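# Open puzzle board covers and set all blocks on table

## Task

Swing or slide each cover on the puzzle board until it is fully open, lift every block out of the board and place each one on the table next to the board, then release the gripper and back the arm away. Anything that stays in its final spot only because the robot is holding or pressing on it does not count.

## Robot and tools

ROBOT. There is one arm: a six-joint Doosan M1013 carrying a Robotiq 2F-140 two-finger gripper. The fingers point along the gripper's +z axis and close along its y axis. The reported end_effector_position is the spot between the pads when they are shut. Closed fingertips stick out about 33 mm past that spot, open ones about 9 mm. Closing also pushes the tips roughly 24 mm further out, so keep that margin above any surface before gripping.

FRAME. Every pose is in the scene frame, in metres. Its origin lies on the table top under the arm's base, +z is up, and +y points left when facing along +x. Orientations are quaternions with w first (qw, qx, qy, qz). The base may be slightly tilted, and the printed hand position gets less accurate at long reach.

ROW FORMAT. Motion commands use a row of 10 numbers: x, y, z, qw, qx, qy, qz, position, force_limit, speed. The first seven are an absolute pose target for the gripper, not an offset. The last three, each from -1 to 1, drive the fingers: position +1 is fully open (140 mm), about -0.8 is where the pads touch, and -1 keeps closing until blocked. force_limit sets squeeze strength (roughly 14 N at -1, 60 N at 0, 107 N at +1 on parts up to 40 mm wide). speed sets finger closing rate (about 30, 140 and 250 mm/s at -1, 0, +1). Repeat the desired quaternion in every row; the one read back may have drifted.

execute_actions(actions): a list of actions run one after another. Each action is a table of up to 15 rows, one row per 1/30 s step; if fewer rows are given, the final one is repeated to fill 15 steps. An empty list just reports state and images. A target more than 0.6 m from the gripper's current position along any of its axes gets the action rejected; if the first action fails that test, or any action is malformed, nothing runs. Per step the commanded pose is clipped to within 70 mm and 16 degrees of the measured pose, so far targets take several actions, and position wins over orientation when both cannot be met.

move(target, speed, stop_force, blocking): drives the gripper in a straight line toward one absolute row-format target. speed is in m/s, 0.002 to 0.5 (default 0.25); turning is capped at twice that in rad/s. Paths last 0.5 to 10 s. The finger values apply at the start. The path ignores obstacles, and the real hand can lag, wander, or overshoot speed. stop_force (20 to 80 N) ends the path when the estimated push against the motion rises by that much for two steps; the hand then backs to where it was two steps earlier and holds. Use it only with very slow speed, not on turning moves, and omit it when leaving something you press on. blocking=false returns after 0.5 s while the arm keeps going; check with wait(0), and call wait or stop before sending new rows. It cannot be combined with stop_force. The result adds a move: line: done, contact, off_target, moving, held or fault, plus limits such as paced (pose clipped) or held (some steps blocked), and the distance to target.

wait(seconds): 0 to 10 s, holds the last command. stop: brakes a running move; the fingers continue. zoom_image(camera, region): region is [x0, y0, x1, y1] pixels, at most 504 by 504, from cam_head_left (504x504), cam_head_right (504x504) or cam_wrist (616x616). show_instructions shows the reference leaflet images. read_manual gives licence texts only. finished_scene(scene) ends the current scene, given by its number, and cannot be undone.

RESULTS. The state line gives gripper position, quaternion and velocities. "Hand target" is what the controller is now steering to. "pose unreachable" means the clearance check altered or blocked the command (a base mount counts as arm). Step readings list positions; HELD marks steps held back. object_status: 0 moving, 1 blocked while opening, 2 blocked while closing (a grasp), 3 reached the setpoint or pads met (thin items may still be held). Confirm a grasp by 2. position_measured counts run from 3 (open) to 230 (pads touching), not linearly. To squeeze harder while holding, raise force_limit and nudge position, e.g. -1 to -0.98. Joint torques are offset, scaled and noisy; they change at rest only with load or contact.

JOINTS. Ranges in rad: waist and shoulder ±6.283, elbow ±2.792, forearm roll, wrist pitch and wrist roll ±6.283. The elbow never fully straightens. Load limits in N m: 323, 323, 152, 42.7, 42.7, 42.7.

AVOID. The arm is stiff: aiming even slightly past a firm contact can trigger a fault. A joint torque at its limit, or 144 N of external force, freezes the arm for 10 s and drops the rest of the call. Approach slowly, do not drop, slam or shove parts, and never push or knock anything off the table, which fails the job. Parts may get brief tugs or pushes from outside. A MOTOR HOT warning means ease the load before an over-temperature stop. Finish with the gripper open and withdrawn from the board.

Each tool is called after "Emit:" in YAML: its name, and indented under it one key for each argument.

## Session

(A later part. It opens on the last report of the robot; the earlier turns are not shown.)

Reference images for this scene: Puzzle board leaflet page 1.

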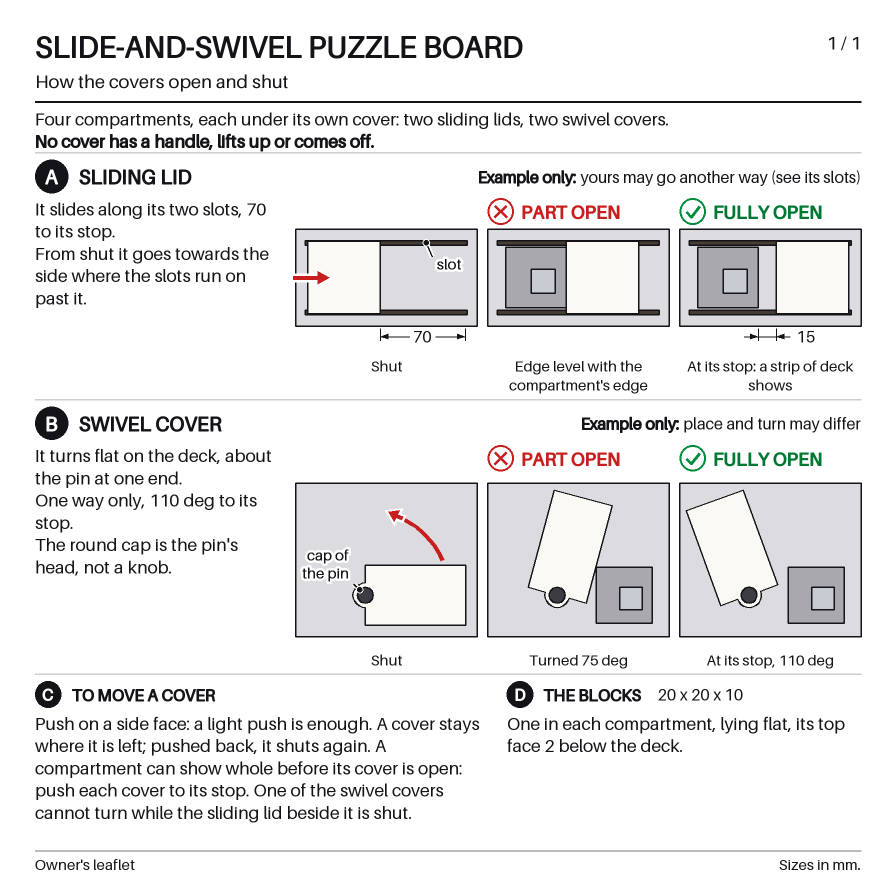

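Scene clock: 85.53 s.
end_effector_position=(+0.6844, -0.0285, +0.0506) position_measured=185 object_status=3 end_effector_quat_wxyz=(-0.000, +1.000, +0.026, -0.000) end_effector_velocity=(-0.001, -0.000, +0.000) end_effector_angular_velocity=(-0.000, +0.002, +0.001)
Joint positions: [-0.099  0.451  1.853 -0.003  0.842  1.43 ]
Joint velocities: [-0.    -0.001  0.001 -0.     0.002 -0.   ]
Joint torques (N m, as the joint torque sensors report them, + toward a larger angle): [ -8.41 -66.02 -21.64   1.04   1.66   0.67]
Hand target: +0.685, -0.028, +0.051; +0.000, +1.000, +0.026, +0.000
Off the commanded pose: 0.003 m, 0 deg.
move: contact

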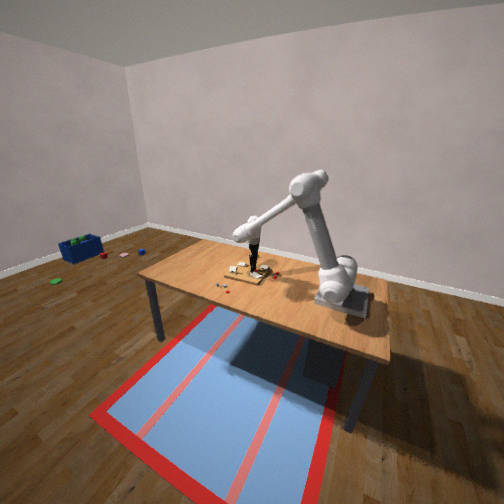

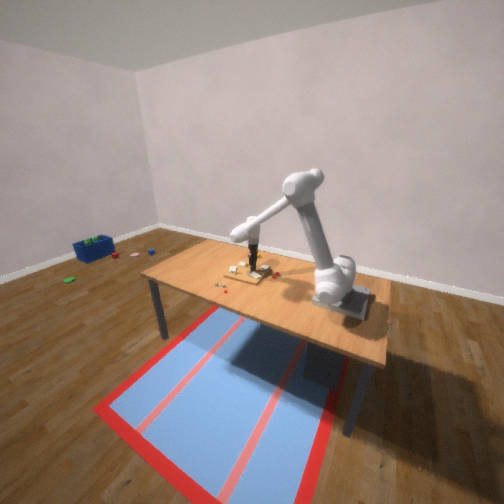

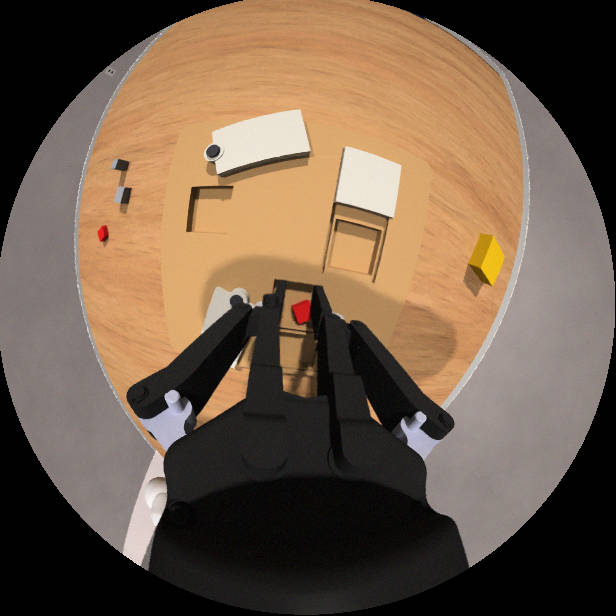

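Emit:
move:
  target: [0.684,-0.028,0.0515,0,0.9997,0.026,0,-0.44,0,0]
  speed: 0.005

Emit:
move:
  target: [0.684,-0.028,0.048,0,0.9997,0.026,0,-0.44,0,0]
  speed: 0.004
  stop_force: 25

Emit:
move:
  target: [0.666,-0.029,0.048,0,0.9997,0.026,0,-0.44,0,0]
  speed: 0.008
  stop_force: 25

Emit:
zoom_image:
  camera: "cam_wrist"
  region: [250,230,360,340]

Scene clock: 86.43 s.
end_effector_position=(+0.6840, -0.0280, +0.0515) position_measured=185 object_status=3 end_effector_quat_wxyz=(-0.000, +1.000, +0.026, -0.000) end_effector_velocity=(-0.001, +0.000, -0.000) end_effector_angular_velocity=(+0.000, +0.001, +0.001)
Joint positions: [-0.098  0.449  1.853 -0.003  0.843  1.431]
Joint velocities: [ 0.     0.     0.001  0.     0.    -0.001]
Joint torques (N m, as the joint torque sensors report them, + toward a larger angle): [ -1.51 -62.5  -23.5    4.11   0.22   0.21]
Hand target: +0.684, -0.028, +0.052; +0.000, +1.000, +0.026, -0.000
Off the commanded pose: 0.000 m, 0 deg.
move: done

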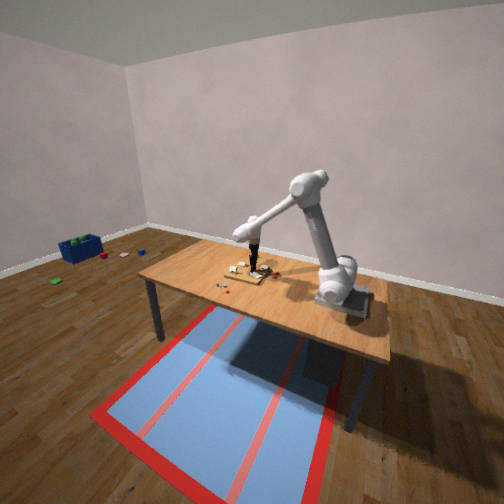

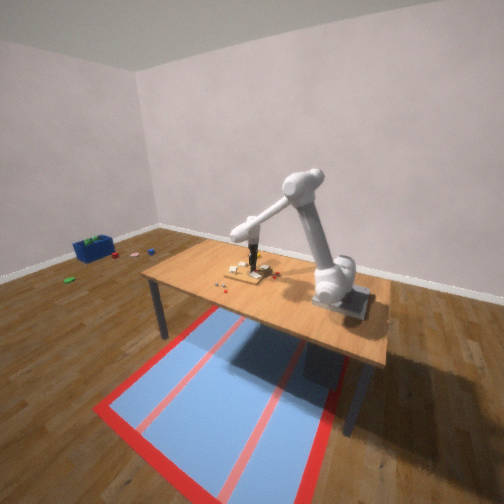

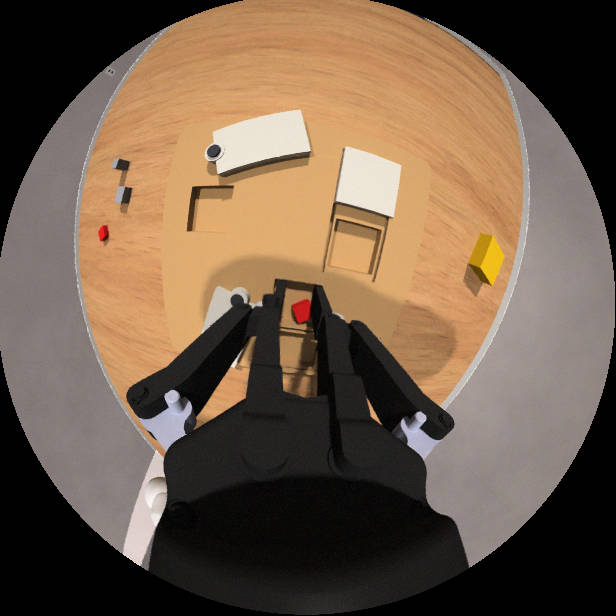

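Scene clock: 87.70 s.
end_effector_position=(+0.6840, -0.0280, +0.0480) position_measured=185 object_status=3 end_effector_quat_wxyz=(-0.000, +1.000, +0.026, +0.000) end_effector_velocity=(-0.000, +0.000, -0.000) end_effector_angular_velocity=(+0.000, +0.000, +0.000)
Joint positions: [-0.098  0.453  1.855 -0.003  0.837  1.431]
Joint velocities: [ 0.  0.  0.  0.  0. -0.]
Joint torques (N m, as the joint torque sensors report them, + toward a larger angle): [  1.63 -46.25  -8.67   4.99   1.6    0.47]
Hand target: +0.684, -0.028, +0.048; -0.000, +1.000, +0.026, +0.000
Off the commanded pose: 0.000 m, 0 deg.
move: contact

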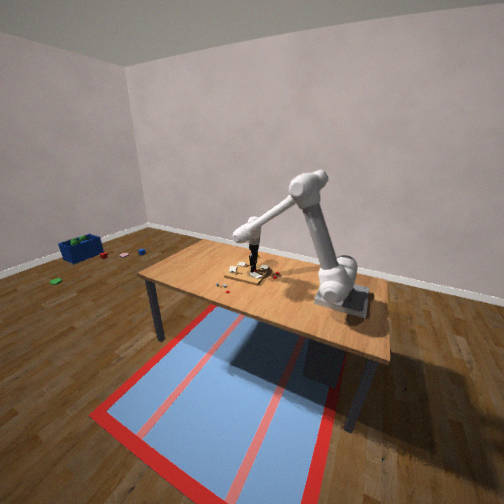

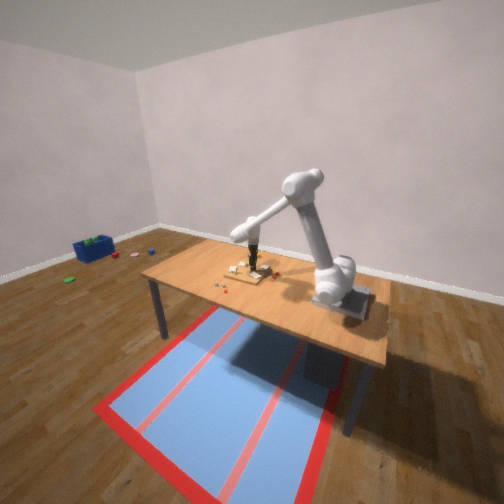

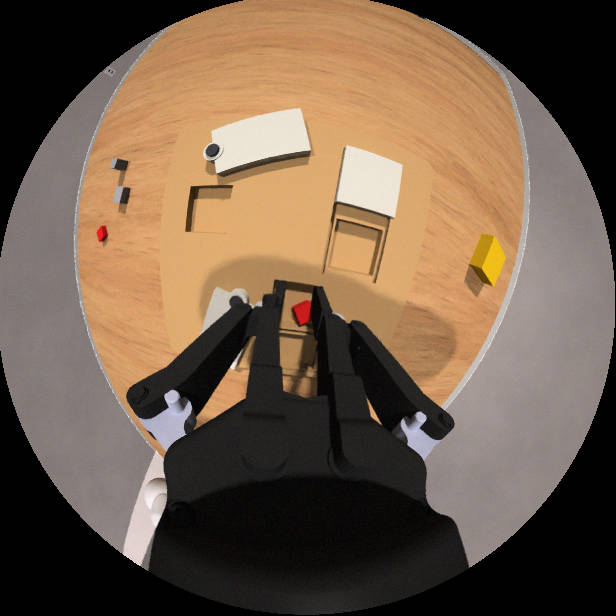

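Scene clock: 88.60 s.
end_effector_position=(+0.6794, -0.0284, +0.0481) position_measured=185 object_status=3 end_effector_quat_wxyz=(+0.000, +1.000, +0.026, +0.000) end_effector_velocity=(+0.000, -0.000, -0.000) end_effector_angular_velocity=(+0.000, +0.000, -0.004)
Joint positions: [-0.099  0.447  1.865 -0.003  0.833  1.43 ]
Joint velocities: [-0.     0.001 -0.001  0.     0.     0.003]
Joint torques (N m, as the joint torque sensors report them, + toward a larger angle): [ -4.01 -34.31  10.78   3.53   7.95   0.43]
Hand target: +0.679, -0.028, +0.048; +0.000, +1.000, +0.026, +0.000
Off the commanded pose: 0.013 m, 0 deg.
move: contact

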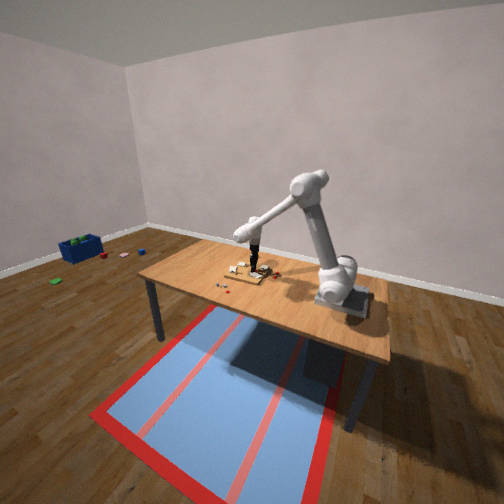

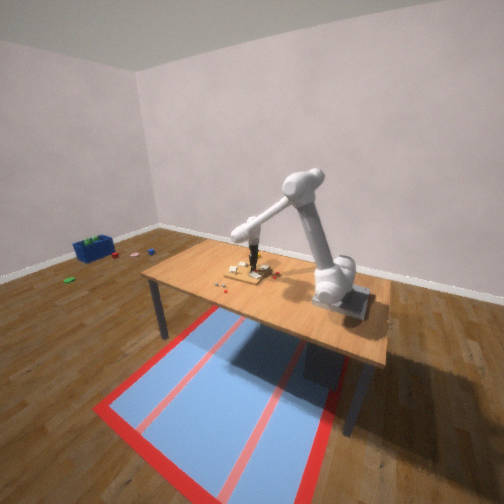

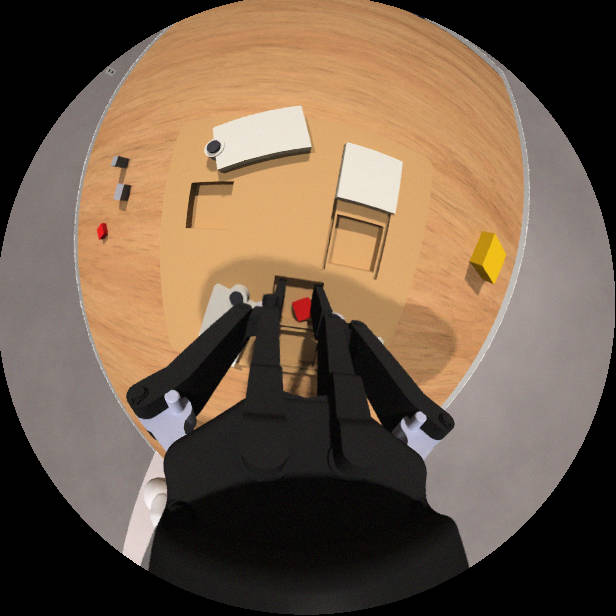

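Region (250, 230, 360, 340) of cam_wrist's 616x616 image, scaled by 4.582, with more detail than that image has.

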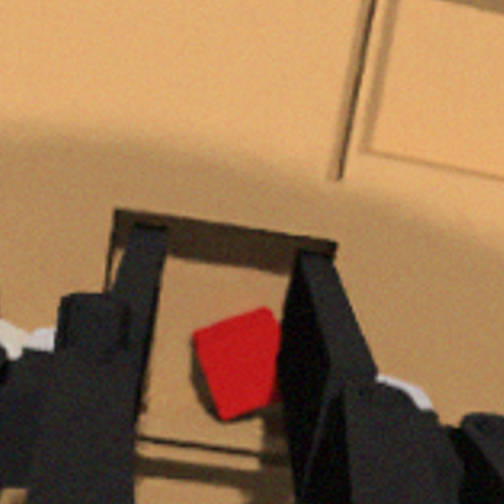

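Emit:
move:
  target: [0.6794,-0.0284,0.0515,0,0.9997,0.026,0,-0.44,0,0]
  speed: 0.005

Emit:
move:
  target: [0.6794,-0.0284,0.052,0,0.9997,0.026,0,-0.64,0,-1]
  speed: 0.005

Emit:
move:
  target: [0.6794,-0.0275,0.0585,0,0.9997,0.026,0,-0.64,0,-1]
  speed: 0.02

Emit:
move:
  target: [0.64,-0.0295,0.0585,0,0.9997,0.026,0,-0.44,0,0]
  speed: 0.05

Emit:
zoom_image:
  camera: "cam_wrist"
  region: [250,230,360,340]

Scene clock: 89.77 s.
end_effector_position=(+0.6794, -0.0284, +0.0515) position_measured=185 object_status=3 end_effector_quat_wxyz=(-0.000, +1.000, +0.026, -0.000) end_effector_velocity=(-0.001, -0.000, -0.001) end_effector_angular_velocity=(+0.000, +0.002, +0.001)
Joint positions: [-0.099  0.444  1.863 -0.003  0.839  1.43 ]
Joint velocities: [-0.    -0.     0.002 -0.     0.    -0.001]
Joint torques (N m, as the joint torque sensors report them, + toward a larger angle): [ -1.66 -59.61 -14.57   3.33   3.2    0.26]
Hand target: +0.679, -0.028, +0.052; -0.000, +1.000, +0.026, +0.000
Off the commanded pose: 0.000 m, 0 deg.
move: done

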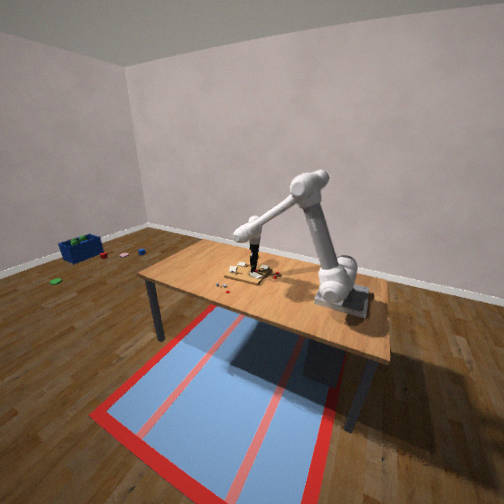

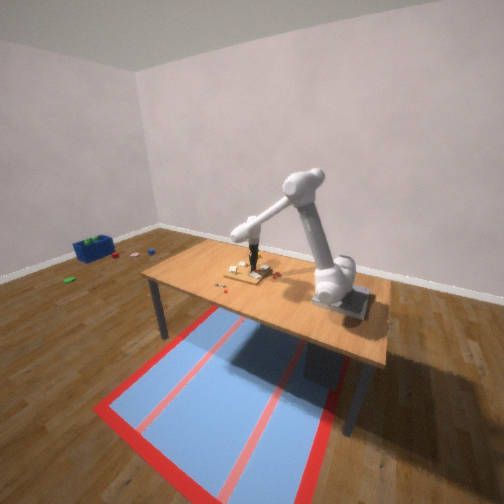

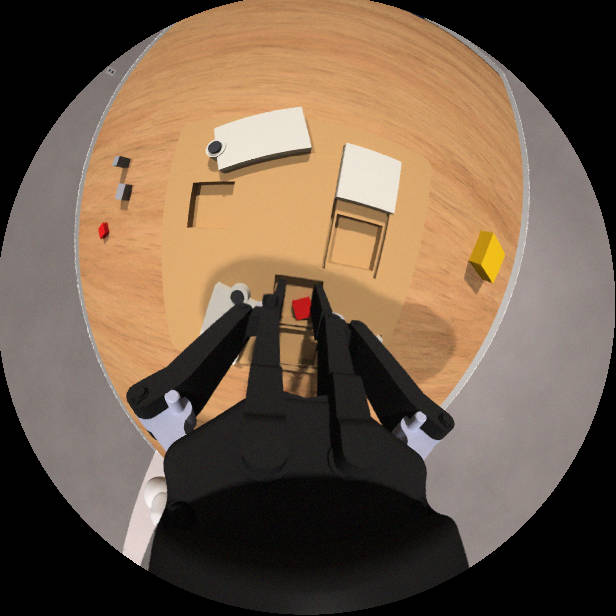

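Scene clock: 90.50 s.
end_effector_position=(+0.6794, -0.0285, +0.0520) position_measured=209 object_status=0 end_effector_quat_wxyz=(+0.000, +1.000, +0.026, +0.000) end_effector_velocity=(-0.000, -0.001, -0.000) end_effector_angular_velocity=(+0.000, +0.000, -0.001)
Joint positions: [-0.1    0.443  1.862 -0.003  0.84   1.43 ]
Joint velocities: [-0.001 -0.     0.     0.     0.    -0.   ]
Joint torques (N m, as the joint torque sensors report them, + toward a larger angle): [ 12.81 -42.    -0.36  10.18   5.72   0.53]
Hand target: +0.679, -0.028, +0.052; -0.000, +1.000, +0.026, +0.000
Off the commanded pose: 0.000 m, 0 deg.
move: done

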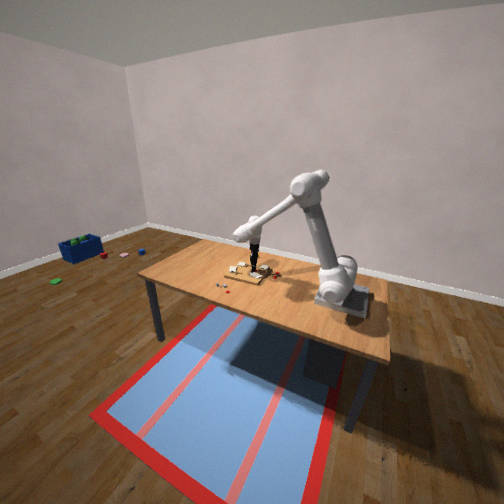

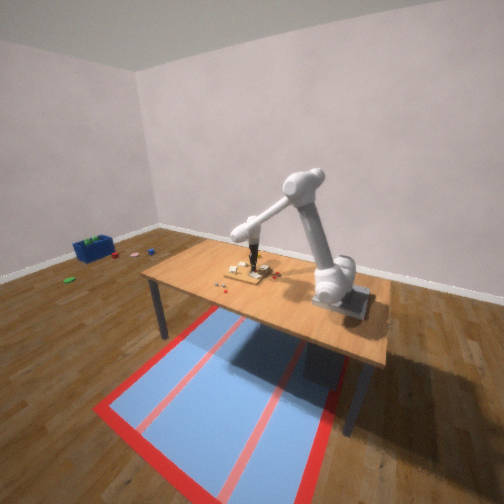

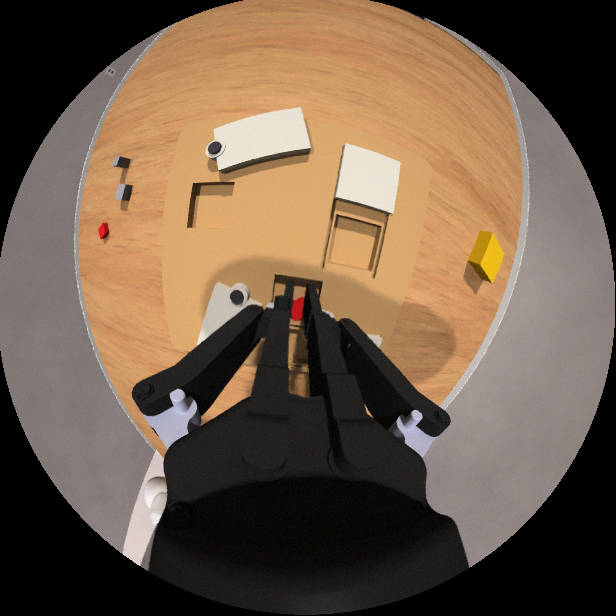

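Scene clock: 91.20 s.
end_effector_position=(+0.6794, -0.0275, +0.0585) position_measured=210 object_status=3 end_effector_quat_wxyz=(-0.000, +1.000, +0.026, +0.000) end_effector_velocity=(-0.001, -0.001, -0.001) end_effector_angular_velocity=(-0.000, +0.001, -0.001)
Joint positions: [-0.098  0.436  1.859 -0.003  0.851  1.431]
Joint velocities: [-0.001 -0.     0.001 -0.001 -0.     0.   ]
Joint torques (N m, as the joint torque sensors report them, + toward a larger angle): [ -1.54 -71.97 -28.65   3.35   0.12   0.07]
Hand target: +0.679, -0.027, +0.059; -0.000, +1.000, +0.026, -0.000
Off the commanded pose: 0.000 m, 0 deg.
move: done

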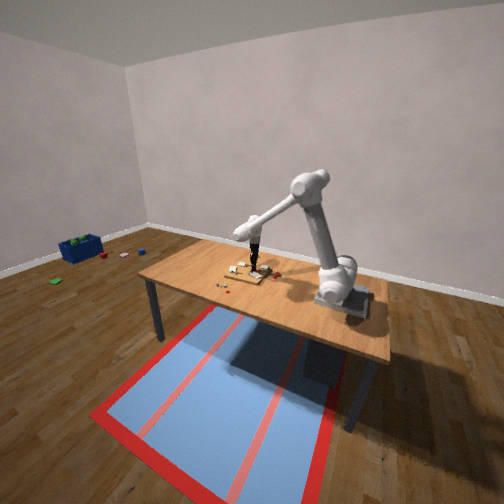

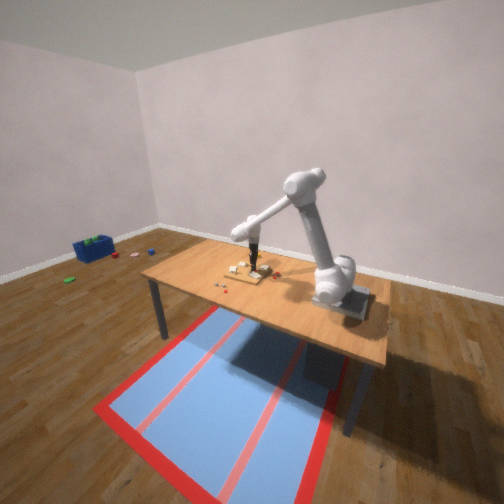

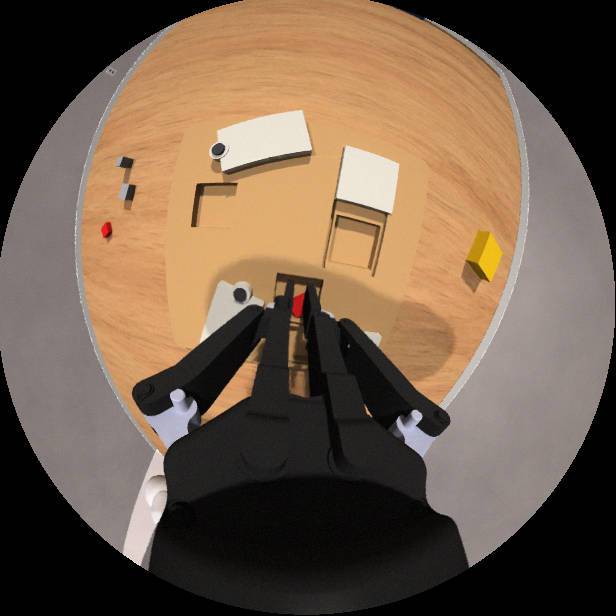

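Scene clock: 92.27 s.
end_effector_position=(+0.6400, -0.0295, +0.0585) position_measured=185 object_status=3 end_effector_quat_wxyz=(+0.000, +1.000, +0.026, -0.000) end_effector_velocity=(+0.000, +0.000, +0.000) end_effector_angular_velocity=(-0.000, -0.000, +0.001)
Joint positions: [-0.107  0.386  1.938 -0.003  0.822  1.422]
Joint velocities: [ 0.001 -0.    -0.    -0.     0.    -0.   ]
Joint torques (N m, as the joint torque sensors report them, + toward a larger angle): [ -1.38 -66.03 -28.17   3.21   0.05   0.  ]
Hand target: +0.640, -0.030, +0.059; -0.000, +1.000, +0.026, +0.000
Off the commanded pose: 0.000 m, 0 deg.
move: done

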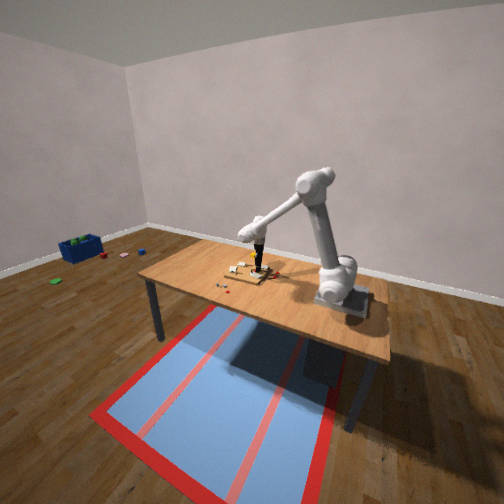

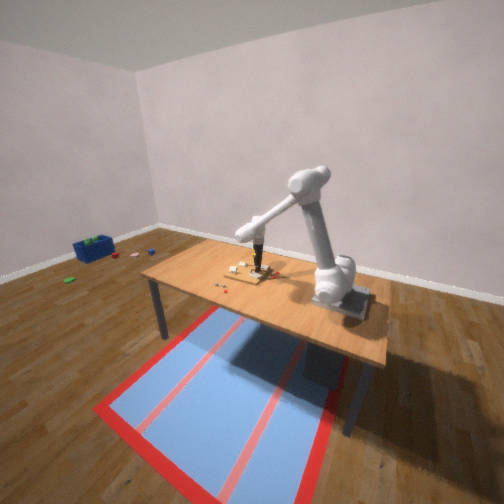

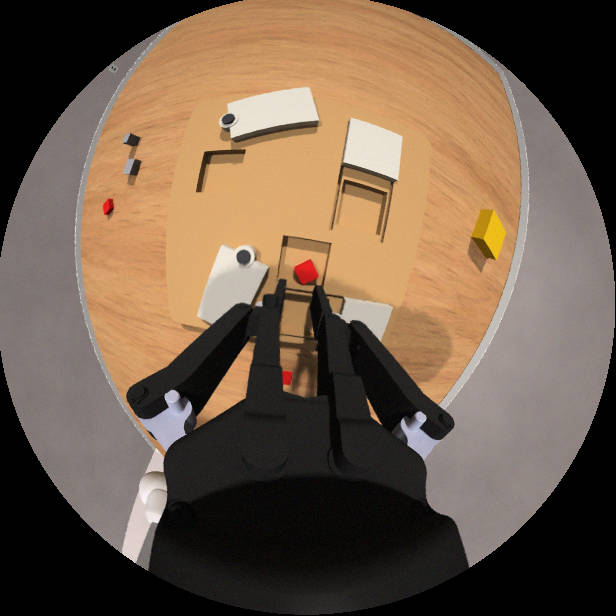

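Region (250, 230, 360, 340) of cam_wrist's 616x616 image, scaled by 4.582, with more detail than that image has.

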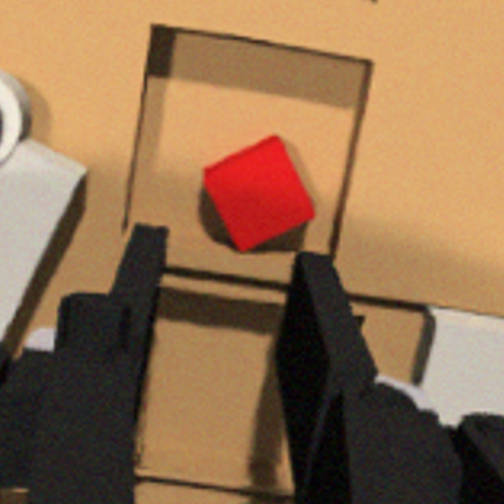

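Room now.

Emit:
move:
  target: [0.682,-0.027,0.0575,0,0.9997,0.026,0,-0.44,0,0]
  speed: 0.05

Emit:
move:
  target: [0.682,-0.027,0.048,0,0.9997,0.026,0,-0.44,0,0]
  speed: 0.005
  stop_force: 20

Emit:
move:
  target: [0.666,-0.028,0.048,0,0.9997,0.026,0,-0.44,0,0]
  speed: 0.008
  stop_force: 20

Emit:
zoom_image:
  camera: "cam_wrist"
  region: [250,230,360,340]

Scene clock: 93.53 s.
end_effector_position=(+0.6820, -0.0270, +0.0575) position_measured=185 object_status=3 end_effector_quat_wxyz=(-0.000, +1.000, +0.026, +0.000) end_effector_velocity=(+0.001, -0.000, +0.000) end_effector_angular_velocity=(+0.000, -0.001, -0.000)
Joint positions: [-0.097  0.44   1.854 -0.003  0.852  1.432]
Joint velocities: [-0.     0.    -0.001  0.     0.    -0.   ]
Joint torques (N m, as the joint torque sensors report them, + toward a larger angle): [ -0.79 -70.63 -29.17   3.08   0.22   0.06]
Hand target: +0.682, -0.027, +0.057; +0.000, +1.000, +0.026, -0.000
Off the commanded pose: 0.000 m, 0 deg.
move: done

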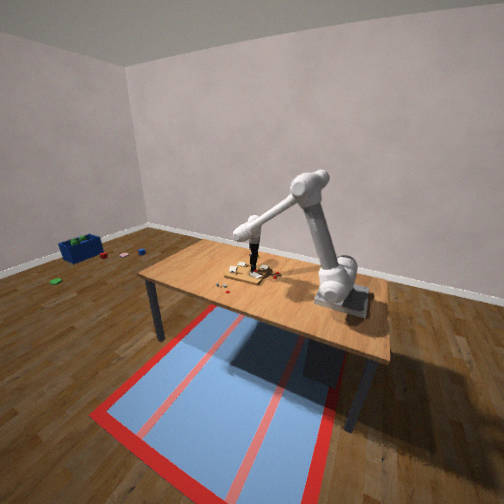

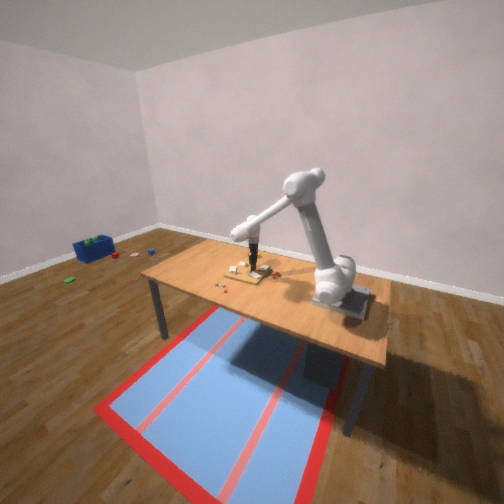

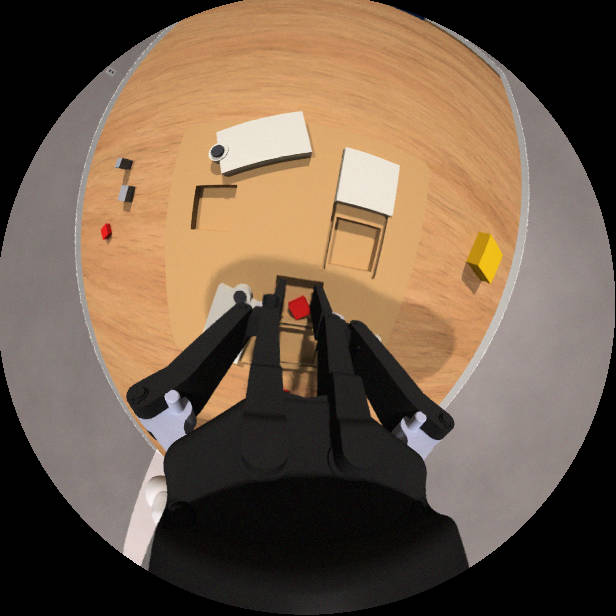

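Scene clock: 95.63 s.
end_effector_position=(+0.6820, -0.0270, +0.0480) position_measured=185 object_status=3 end_effector_quat_wxyz=(+0.000, +1.000, +0.026, -0.000) end_effector_velocity=(+0.001, -0.000, +0.001) end_effector_angular_velocity=(-0.000, -0.001, +0.001)
Joint positions: [-0.097  0.451  1.859 -0.003  0.836  1.432]
Joint velocities: [-0.    -0.    -0.002 -0.     0.001 -0.002]
Joint torques (N m, as the joint torque sensors report them, + toward a larger angle): [ -3.74 -72.94 -28.33   3.05   0.42  -0.06]
Hand target: +0.682, -0.027, +0.048; +0.000, +1.000, +0.026, -0.000
Off the commanded pose: 0.000 m, 0 deg.
move: done

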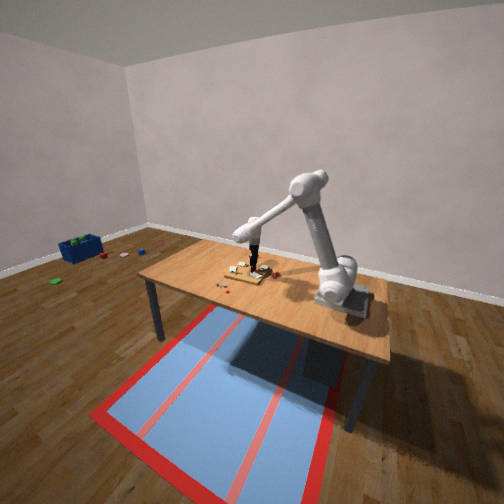

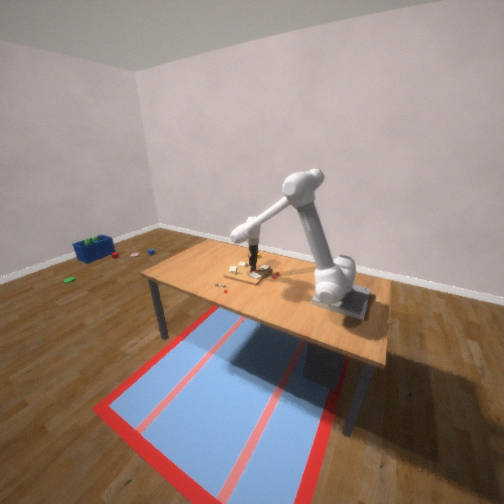

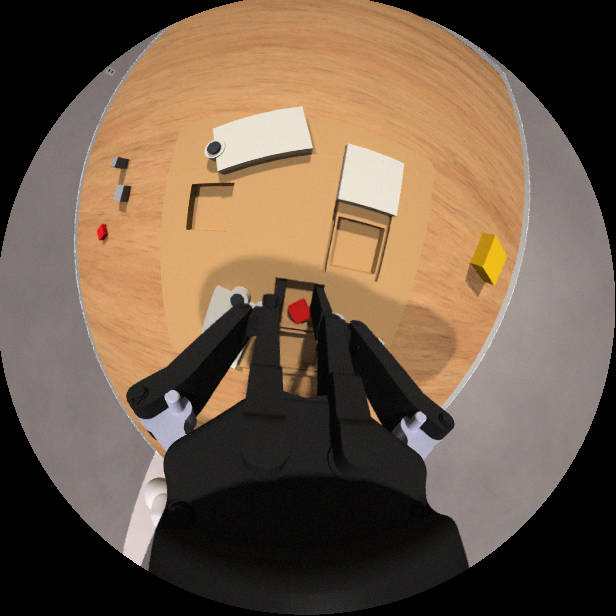

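Scene clock: 97.87 s.
end_effector_position=(+0.6660, -0.0280, +0.0480) position_measured=185 object_status=3 end_effector_quat_wxyz=(+0.000, +1.000, +0.026, +0.000) end_effector_velocity=(-0.001, +0.000, -0.001) end_effector_angular_velocity=(+0.000, +0.001, +0.000)
Joint positions: [-0.101  0.431  1.892 -0.003  0.823  1.428]
Joint velocities: [0.001 0.    0.001 0.    0.    0.   ]
Joint torques (N m, as the joint torque sensors report them, + toward a larger angle): [ -2.12 -70.07 -28.11   3.27   0.16  -0.19]
Hand target: +0.666, -0.028, +0.048; -0.000, +1.000, +0.026, +0.000
Off the commanded pose: 0.000 m, 0 deg.
move: done

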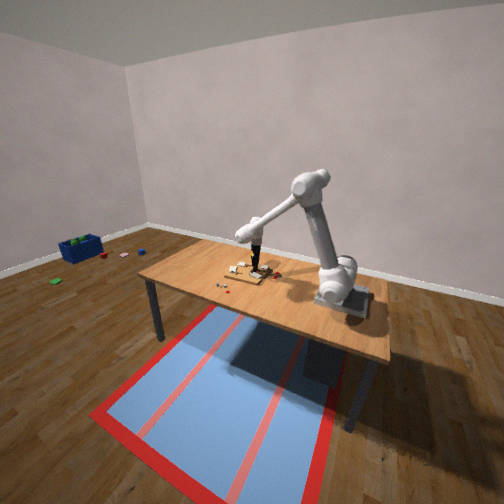

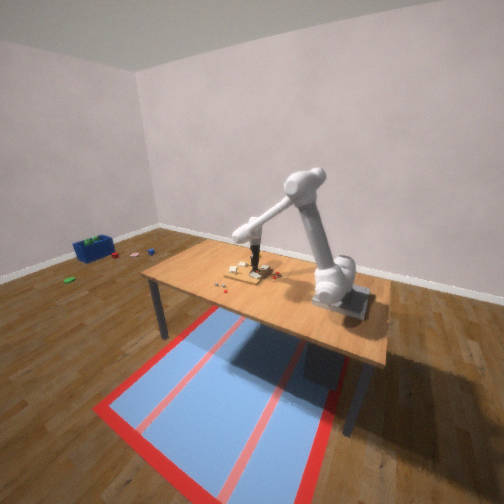

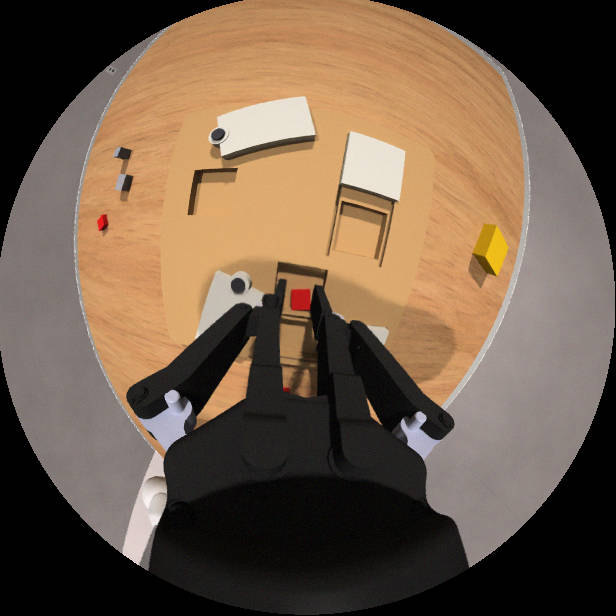

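Region (250, 230, 360, 340) of cam_wrist's 616x616 image, scaled by 4.582, with more detail than that image has.

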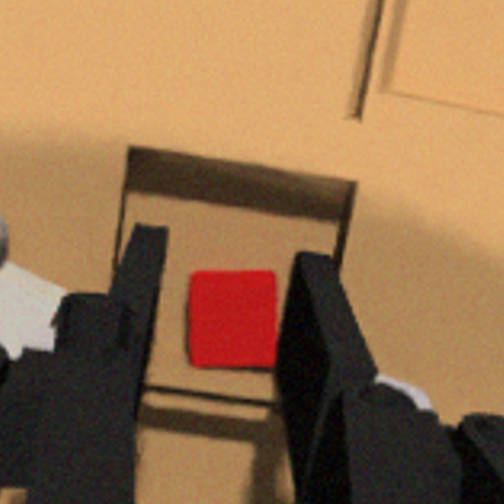

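Emit:
move:
  target: [0.665,-0.028,0.048,0,0.9997,0.026,0,-1,-0.5,-0.6]

Emit:
move:
  target: [0.665,-0.028,0.085,0,0.9997,0.026,0,-1,-0.5,-0.6]
  speed: 0.06

Emit:
move:
  target: [0.50,0.03,0.085,0,0.9997,0.026,0,-1,-0.5,-0.6]

Emit:
move:
  target: [0.50,0.03,0.037,0,0.9997,0.026,0,-1,-0.5,-0.6]
  speed: 0.04

Scene clock: 98.73 s.
end_effector_position=(+0.6650, -0.0280, +0.0480) position_measured=204 object_status=2 end_effector_quat_wxyz=(+0.000, +1.000, +0.026, +0.000) end_effector_velocity=(-0.001, -0.000, -0.000) end_effector_angular_velocity=(-0.000, +0.001, -0.000)
Joint positions: [-0.101  0.43   1.894 -0.003  0.822  1.428]
Joint velocities: [-0.     0.     0.001 -0.    -0.     0.   ]
Joint torques (N m, as the joint torque sensors report them, + toward a larger angle): [ -0.71 -65.51 -22.87   3.13   1.36   0.26]
Hand target: +0.665, -0.028, +0.048; +0.000, +1.000, +0.026, +0.000
Off the commanded pose: 0.000 m, 0 deg.
move: done

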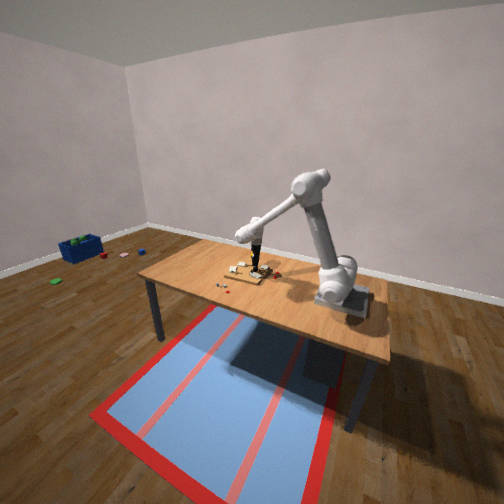

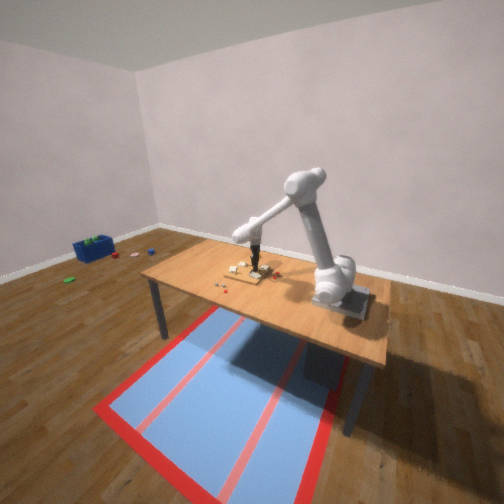

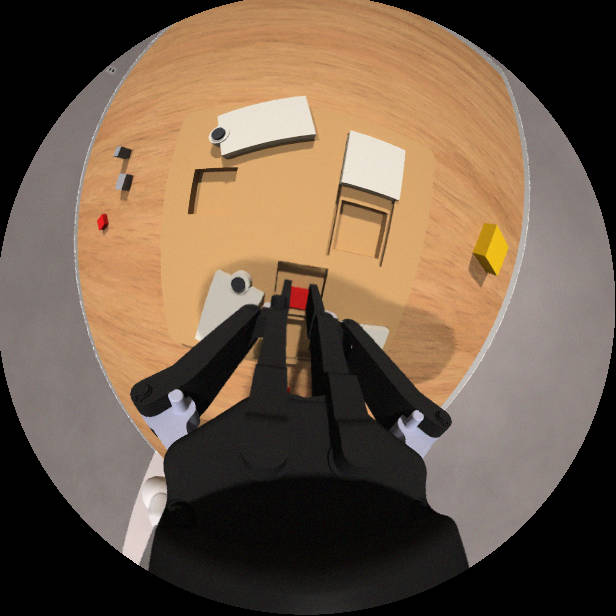

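Scene clock: 99.63 s.
end_effector_position=(+0.6650, -0.0280, +0.0850) position_measured=204 object_status=2 end_effector_quat_wxyz=(-0.000, +1.000, +0.026, +0.000) end_effector_velocity=(-0.000, +0.001, -0.000) end_effector_angular_velocity=(-0.000, +0.000, +0.002)
Joint positions: [-0.101  0.388  1.871 -0.003  0.886  1.428]
Joint velocities: [ 0.001  0.     0.001 -0.    -0.    -0.001]
Joint torques (N m, as the joint torque sensors report them, + toward a larger angle): [  0.53 -68.7  -30.59   3.28   0.13   0.39]
Hand target: +0.665, -0.028, +0.085; -0.000, +1.000, +0.026, +0.000
Off the commanded pose: 0.000 m, 0 deg.
move: done

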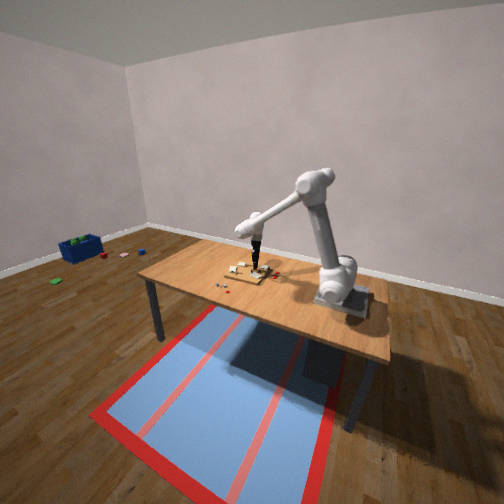

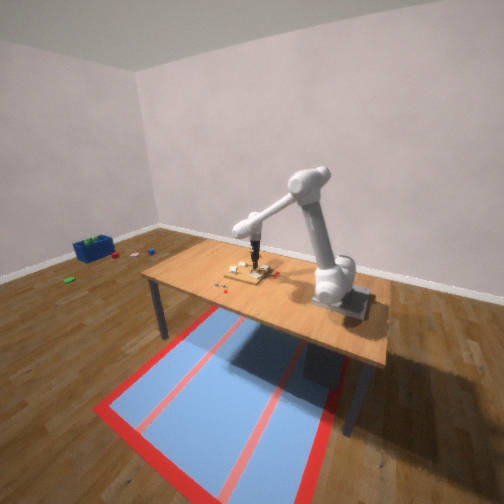

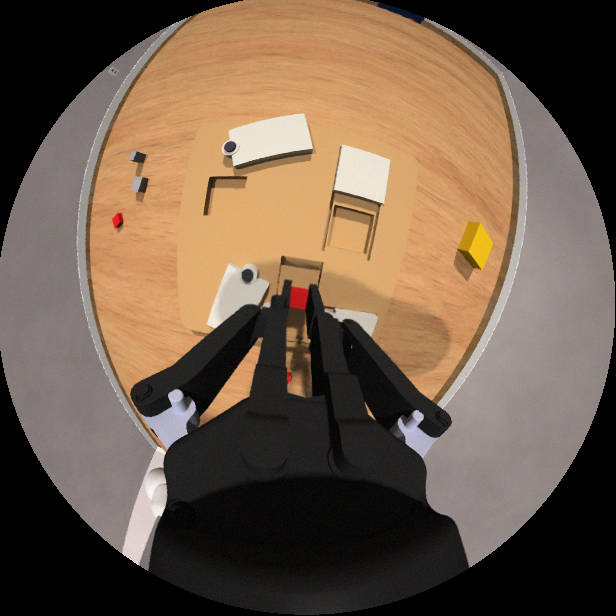

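Scene clock: 100.67 s.
end_effector_position=(+0.5000, +0.0299, +0.0851) position_measured=204 object_status=2 end_effector_quat_wxyz=(+0.000, +1.000, +0.026, -0.000) end_effector_velocity=(-0.002, -0.000, -0.001) end_effector_angular_velocity=(-0.001, +0.002, -0.001)
Joint positions: [-0.016  0.167  2.181 -0.003  0.798  1.513]
Joint velocities: [-0.    -0.001  0.002 -0.001  0.001  0.002]
Joint torques (N m, as the joint torque sensors report them, + toward a larger angle): [ -0.6  -44.65 -27.46   3.55   0.25   0.47]
Hand target: +0.500, +0.030, +0.085; +0.000, +1.000, +0.026, -0.000
Off the commanded pose: 0.000 m, 0 deg.
move: done

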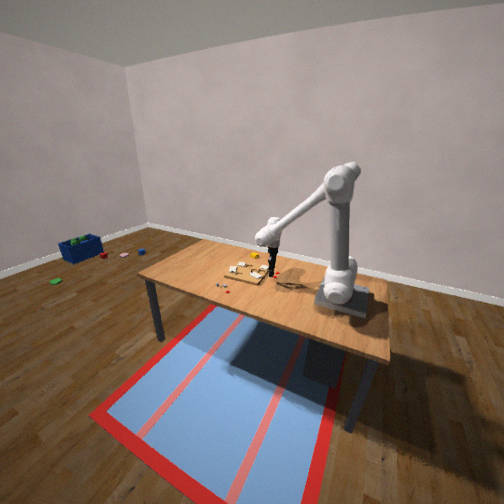

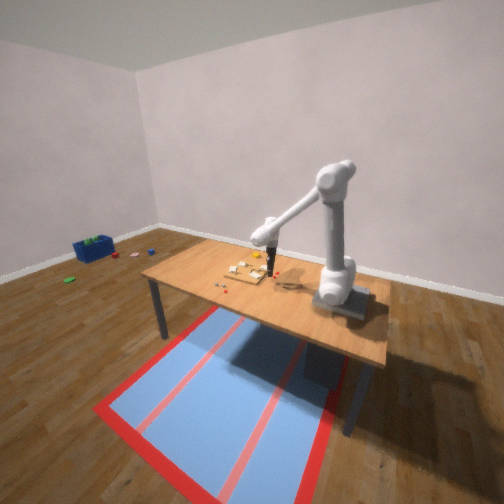

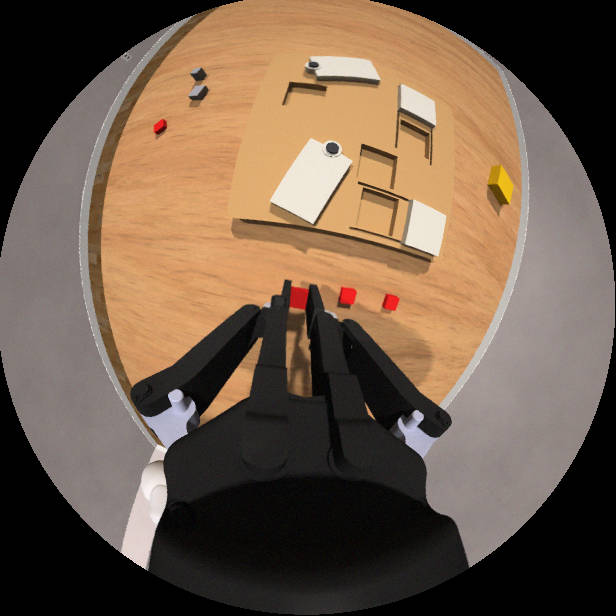

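Scene clock: 102.10 s.
end_effector_position=(+0.5000, +0.0300, +0.0370) position_measured=204 object_status=2 end_effector_quat_wxyz=(+0.000, +1.000, +0.026, -0.000) end_effector_velocity=(+0.002, -0.001, +0.001) end_effector_angular_velocity=(-0.000, -0.004, -0.003)
Joint positions: [-0.016  0.238  2.215 -0.003  0.693  1.514]
Joint velocities: [-0.001 -0.    -0.002  0.    -0.001  0.001]
Joint torques (N m, as the joint torque sensors report them, + toward a larger angle): [ -1.11 -49.34 -23.94   2.94   0.12   0.31]
Hand target: +0.500, +0.030, +0.037; +0.000, +1.000, +0.026, -0.000
Off the commanded pose: 0.000 m, 0 deg.
move: done

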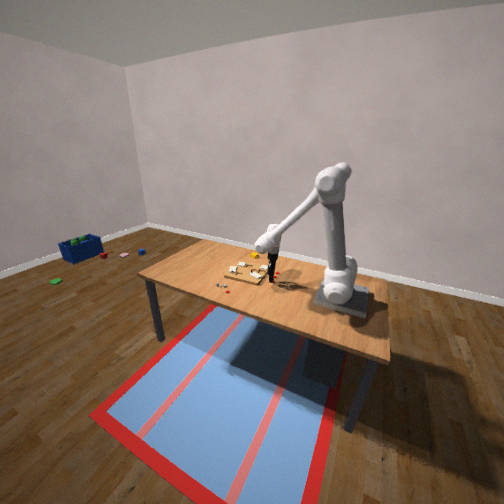

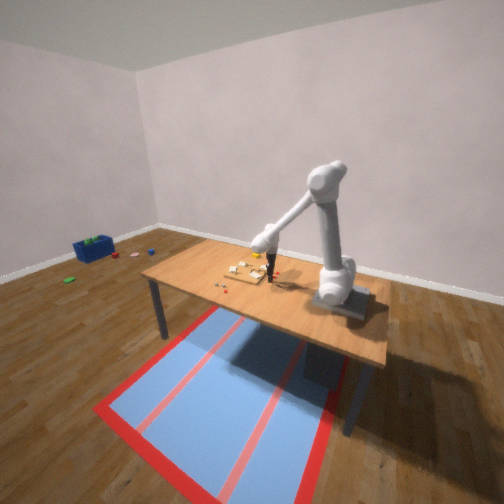

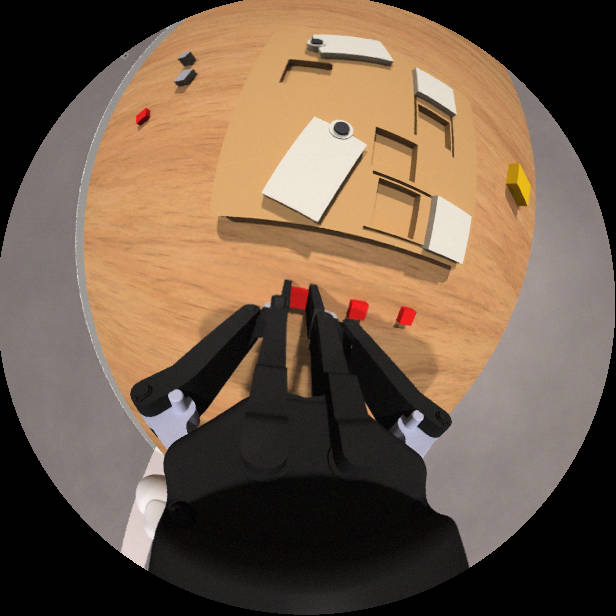

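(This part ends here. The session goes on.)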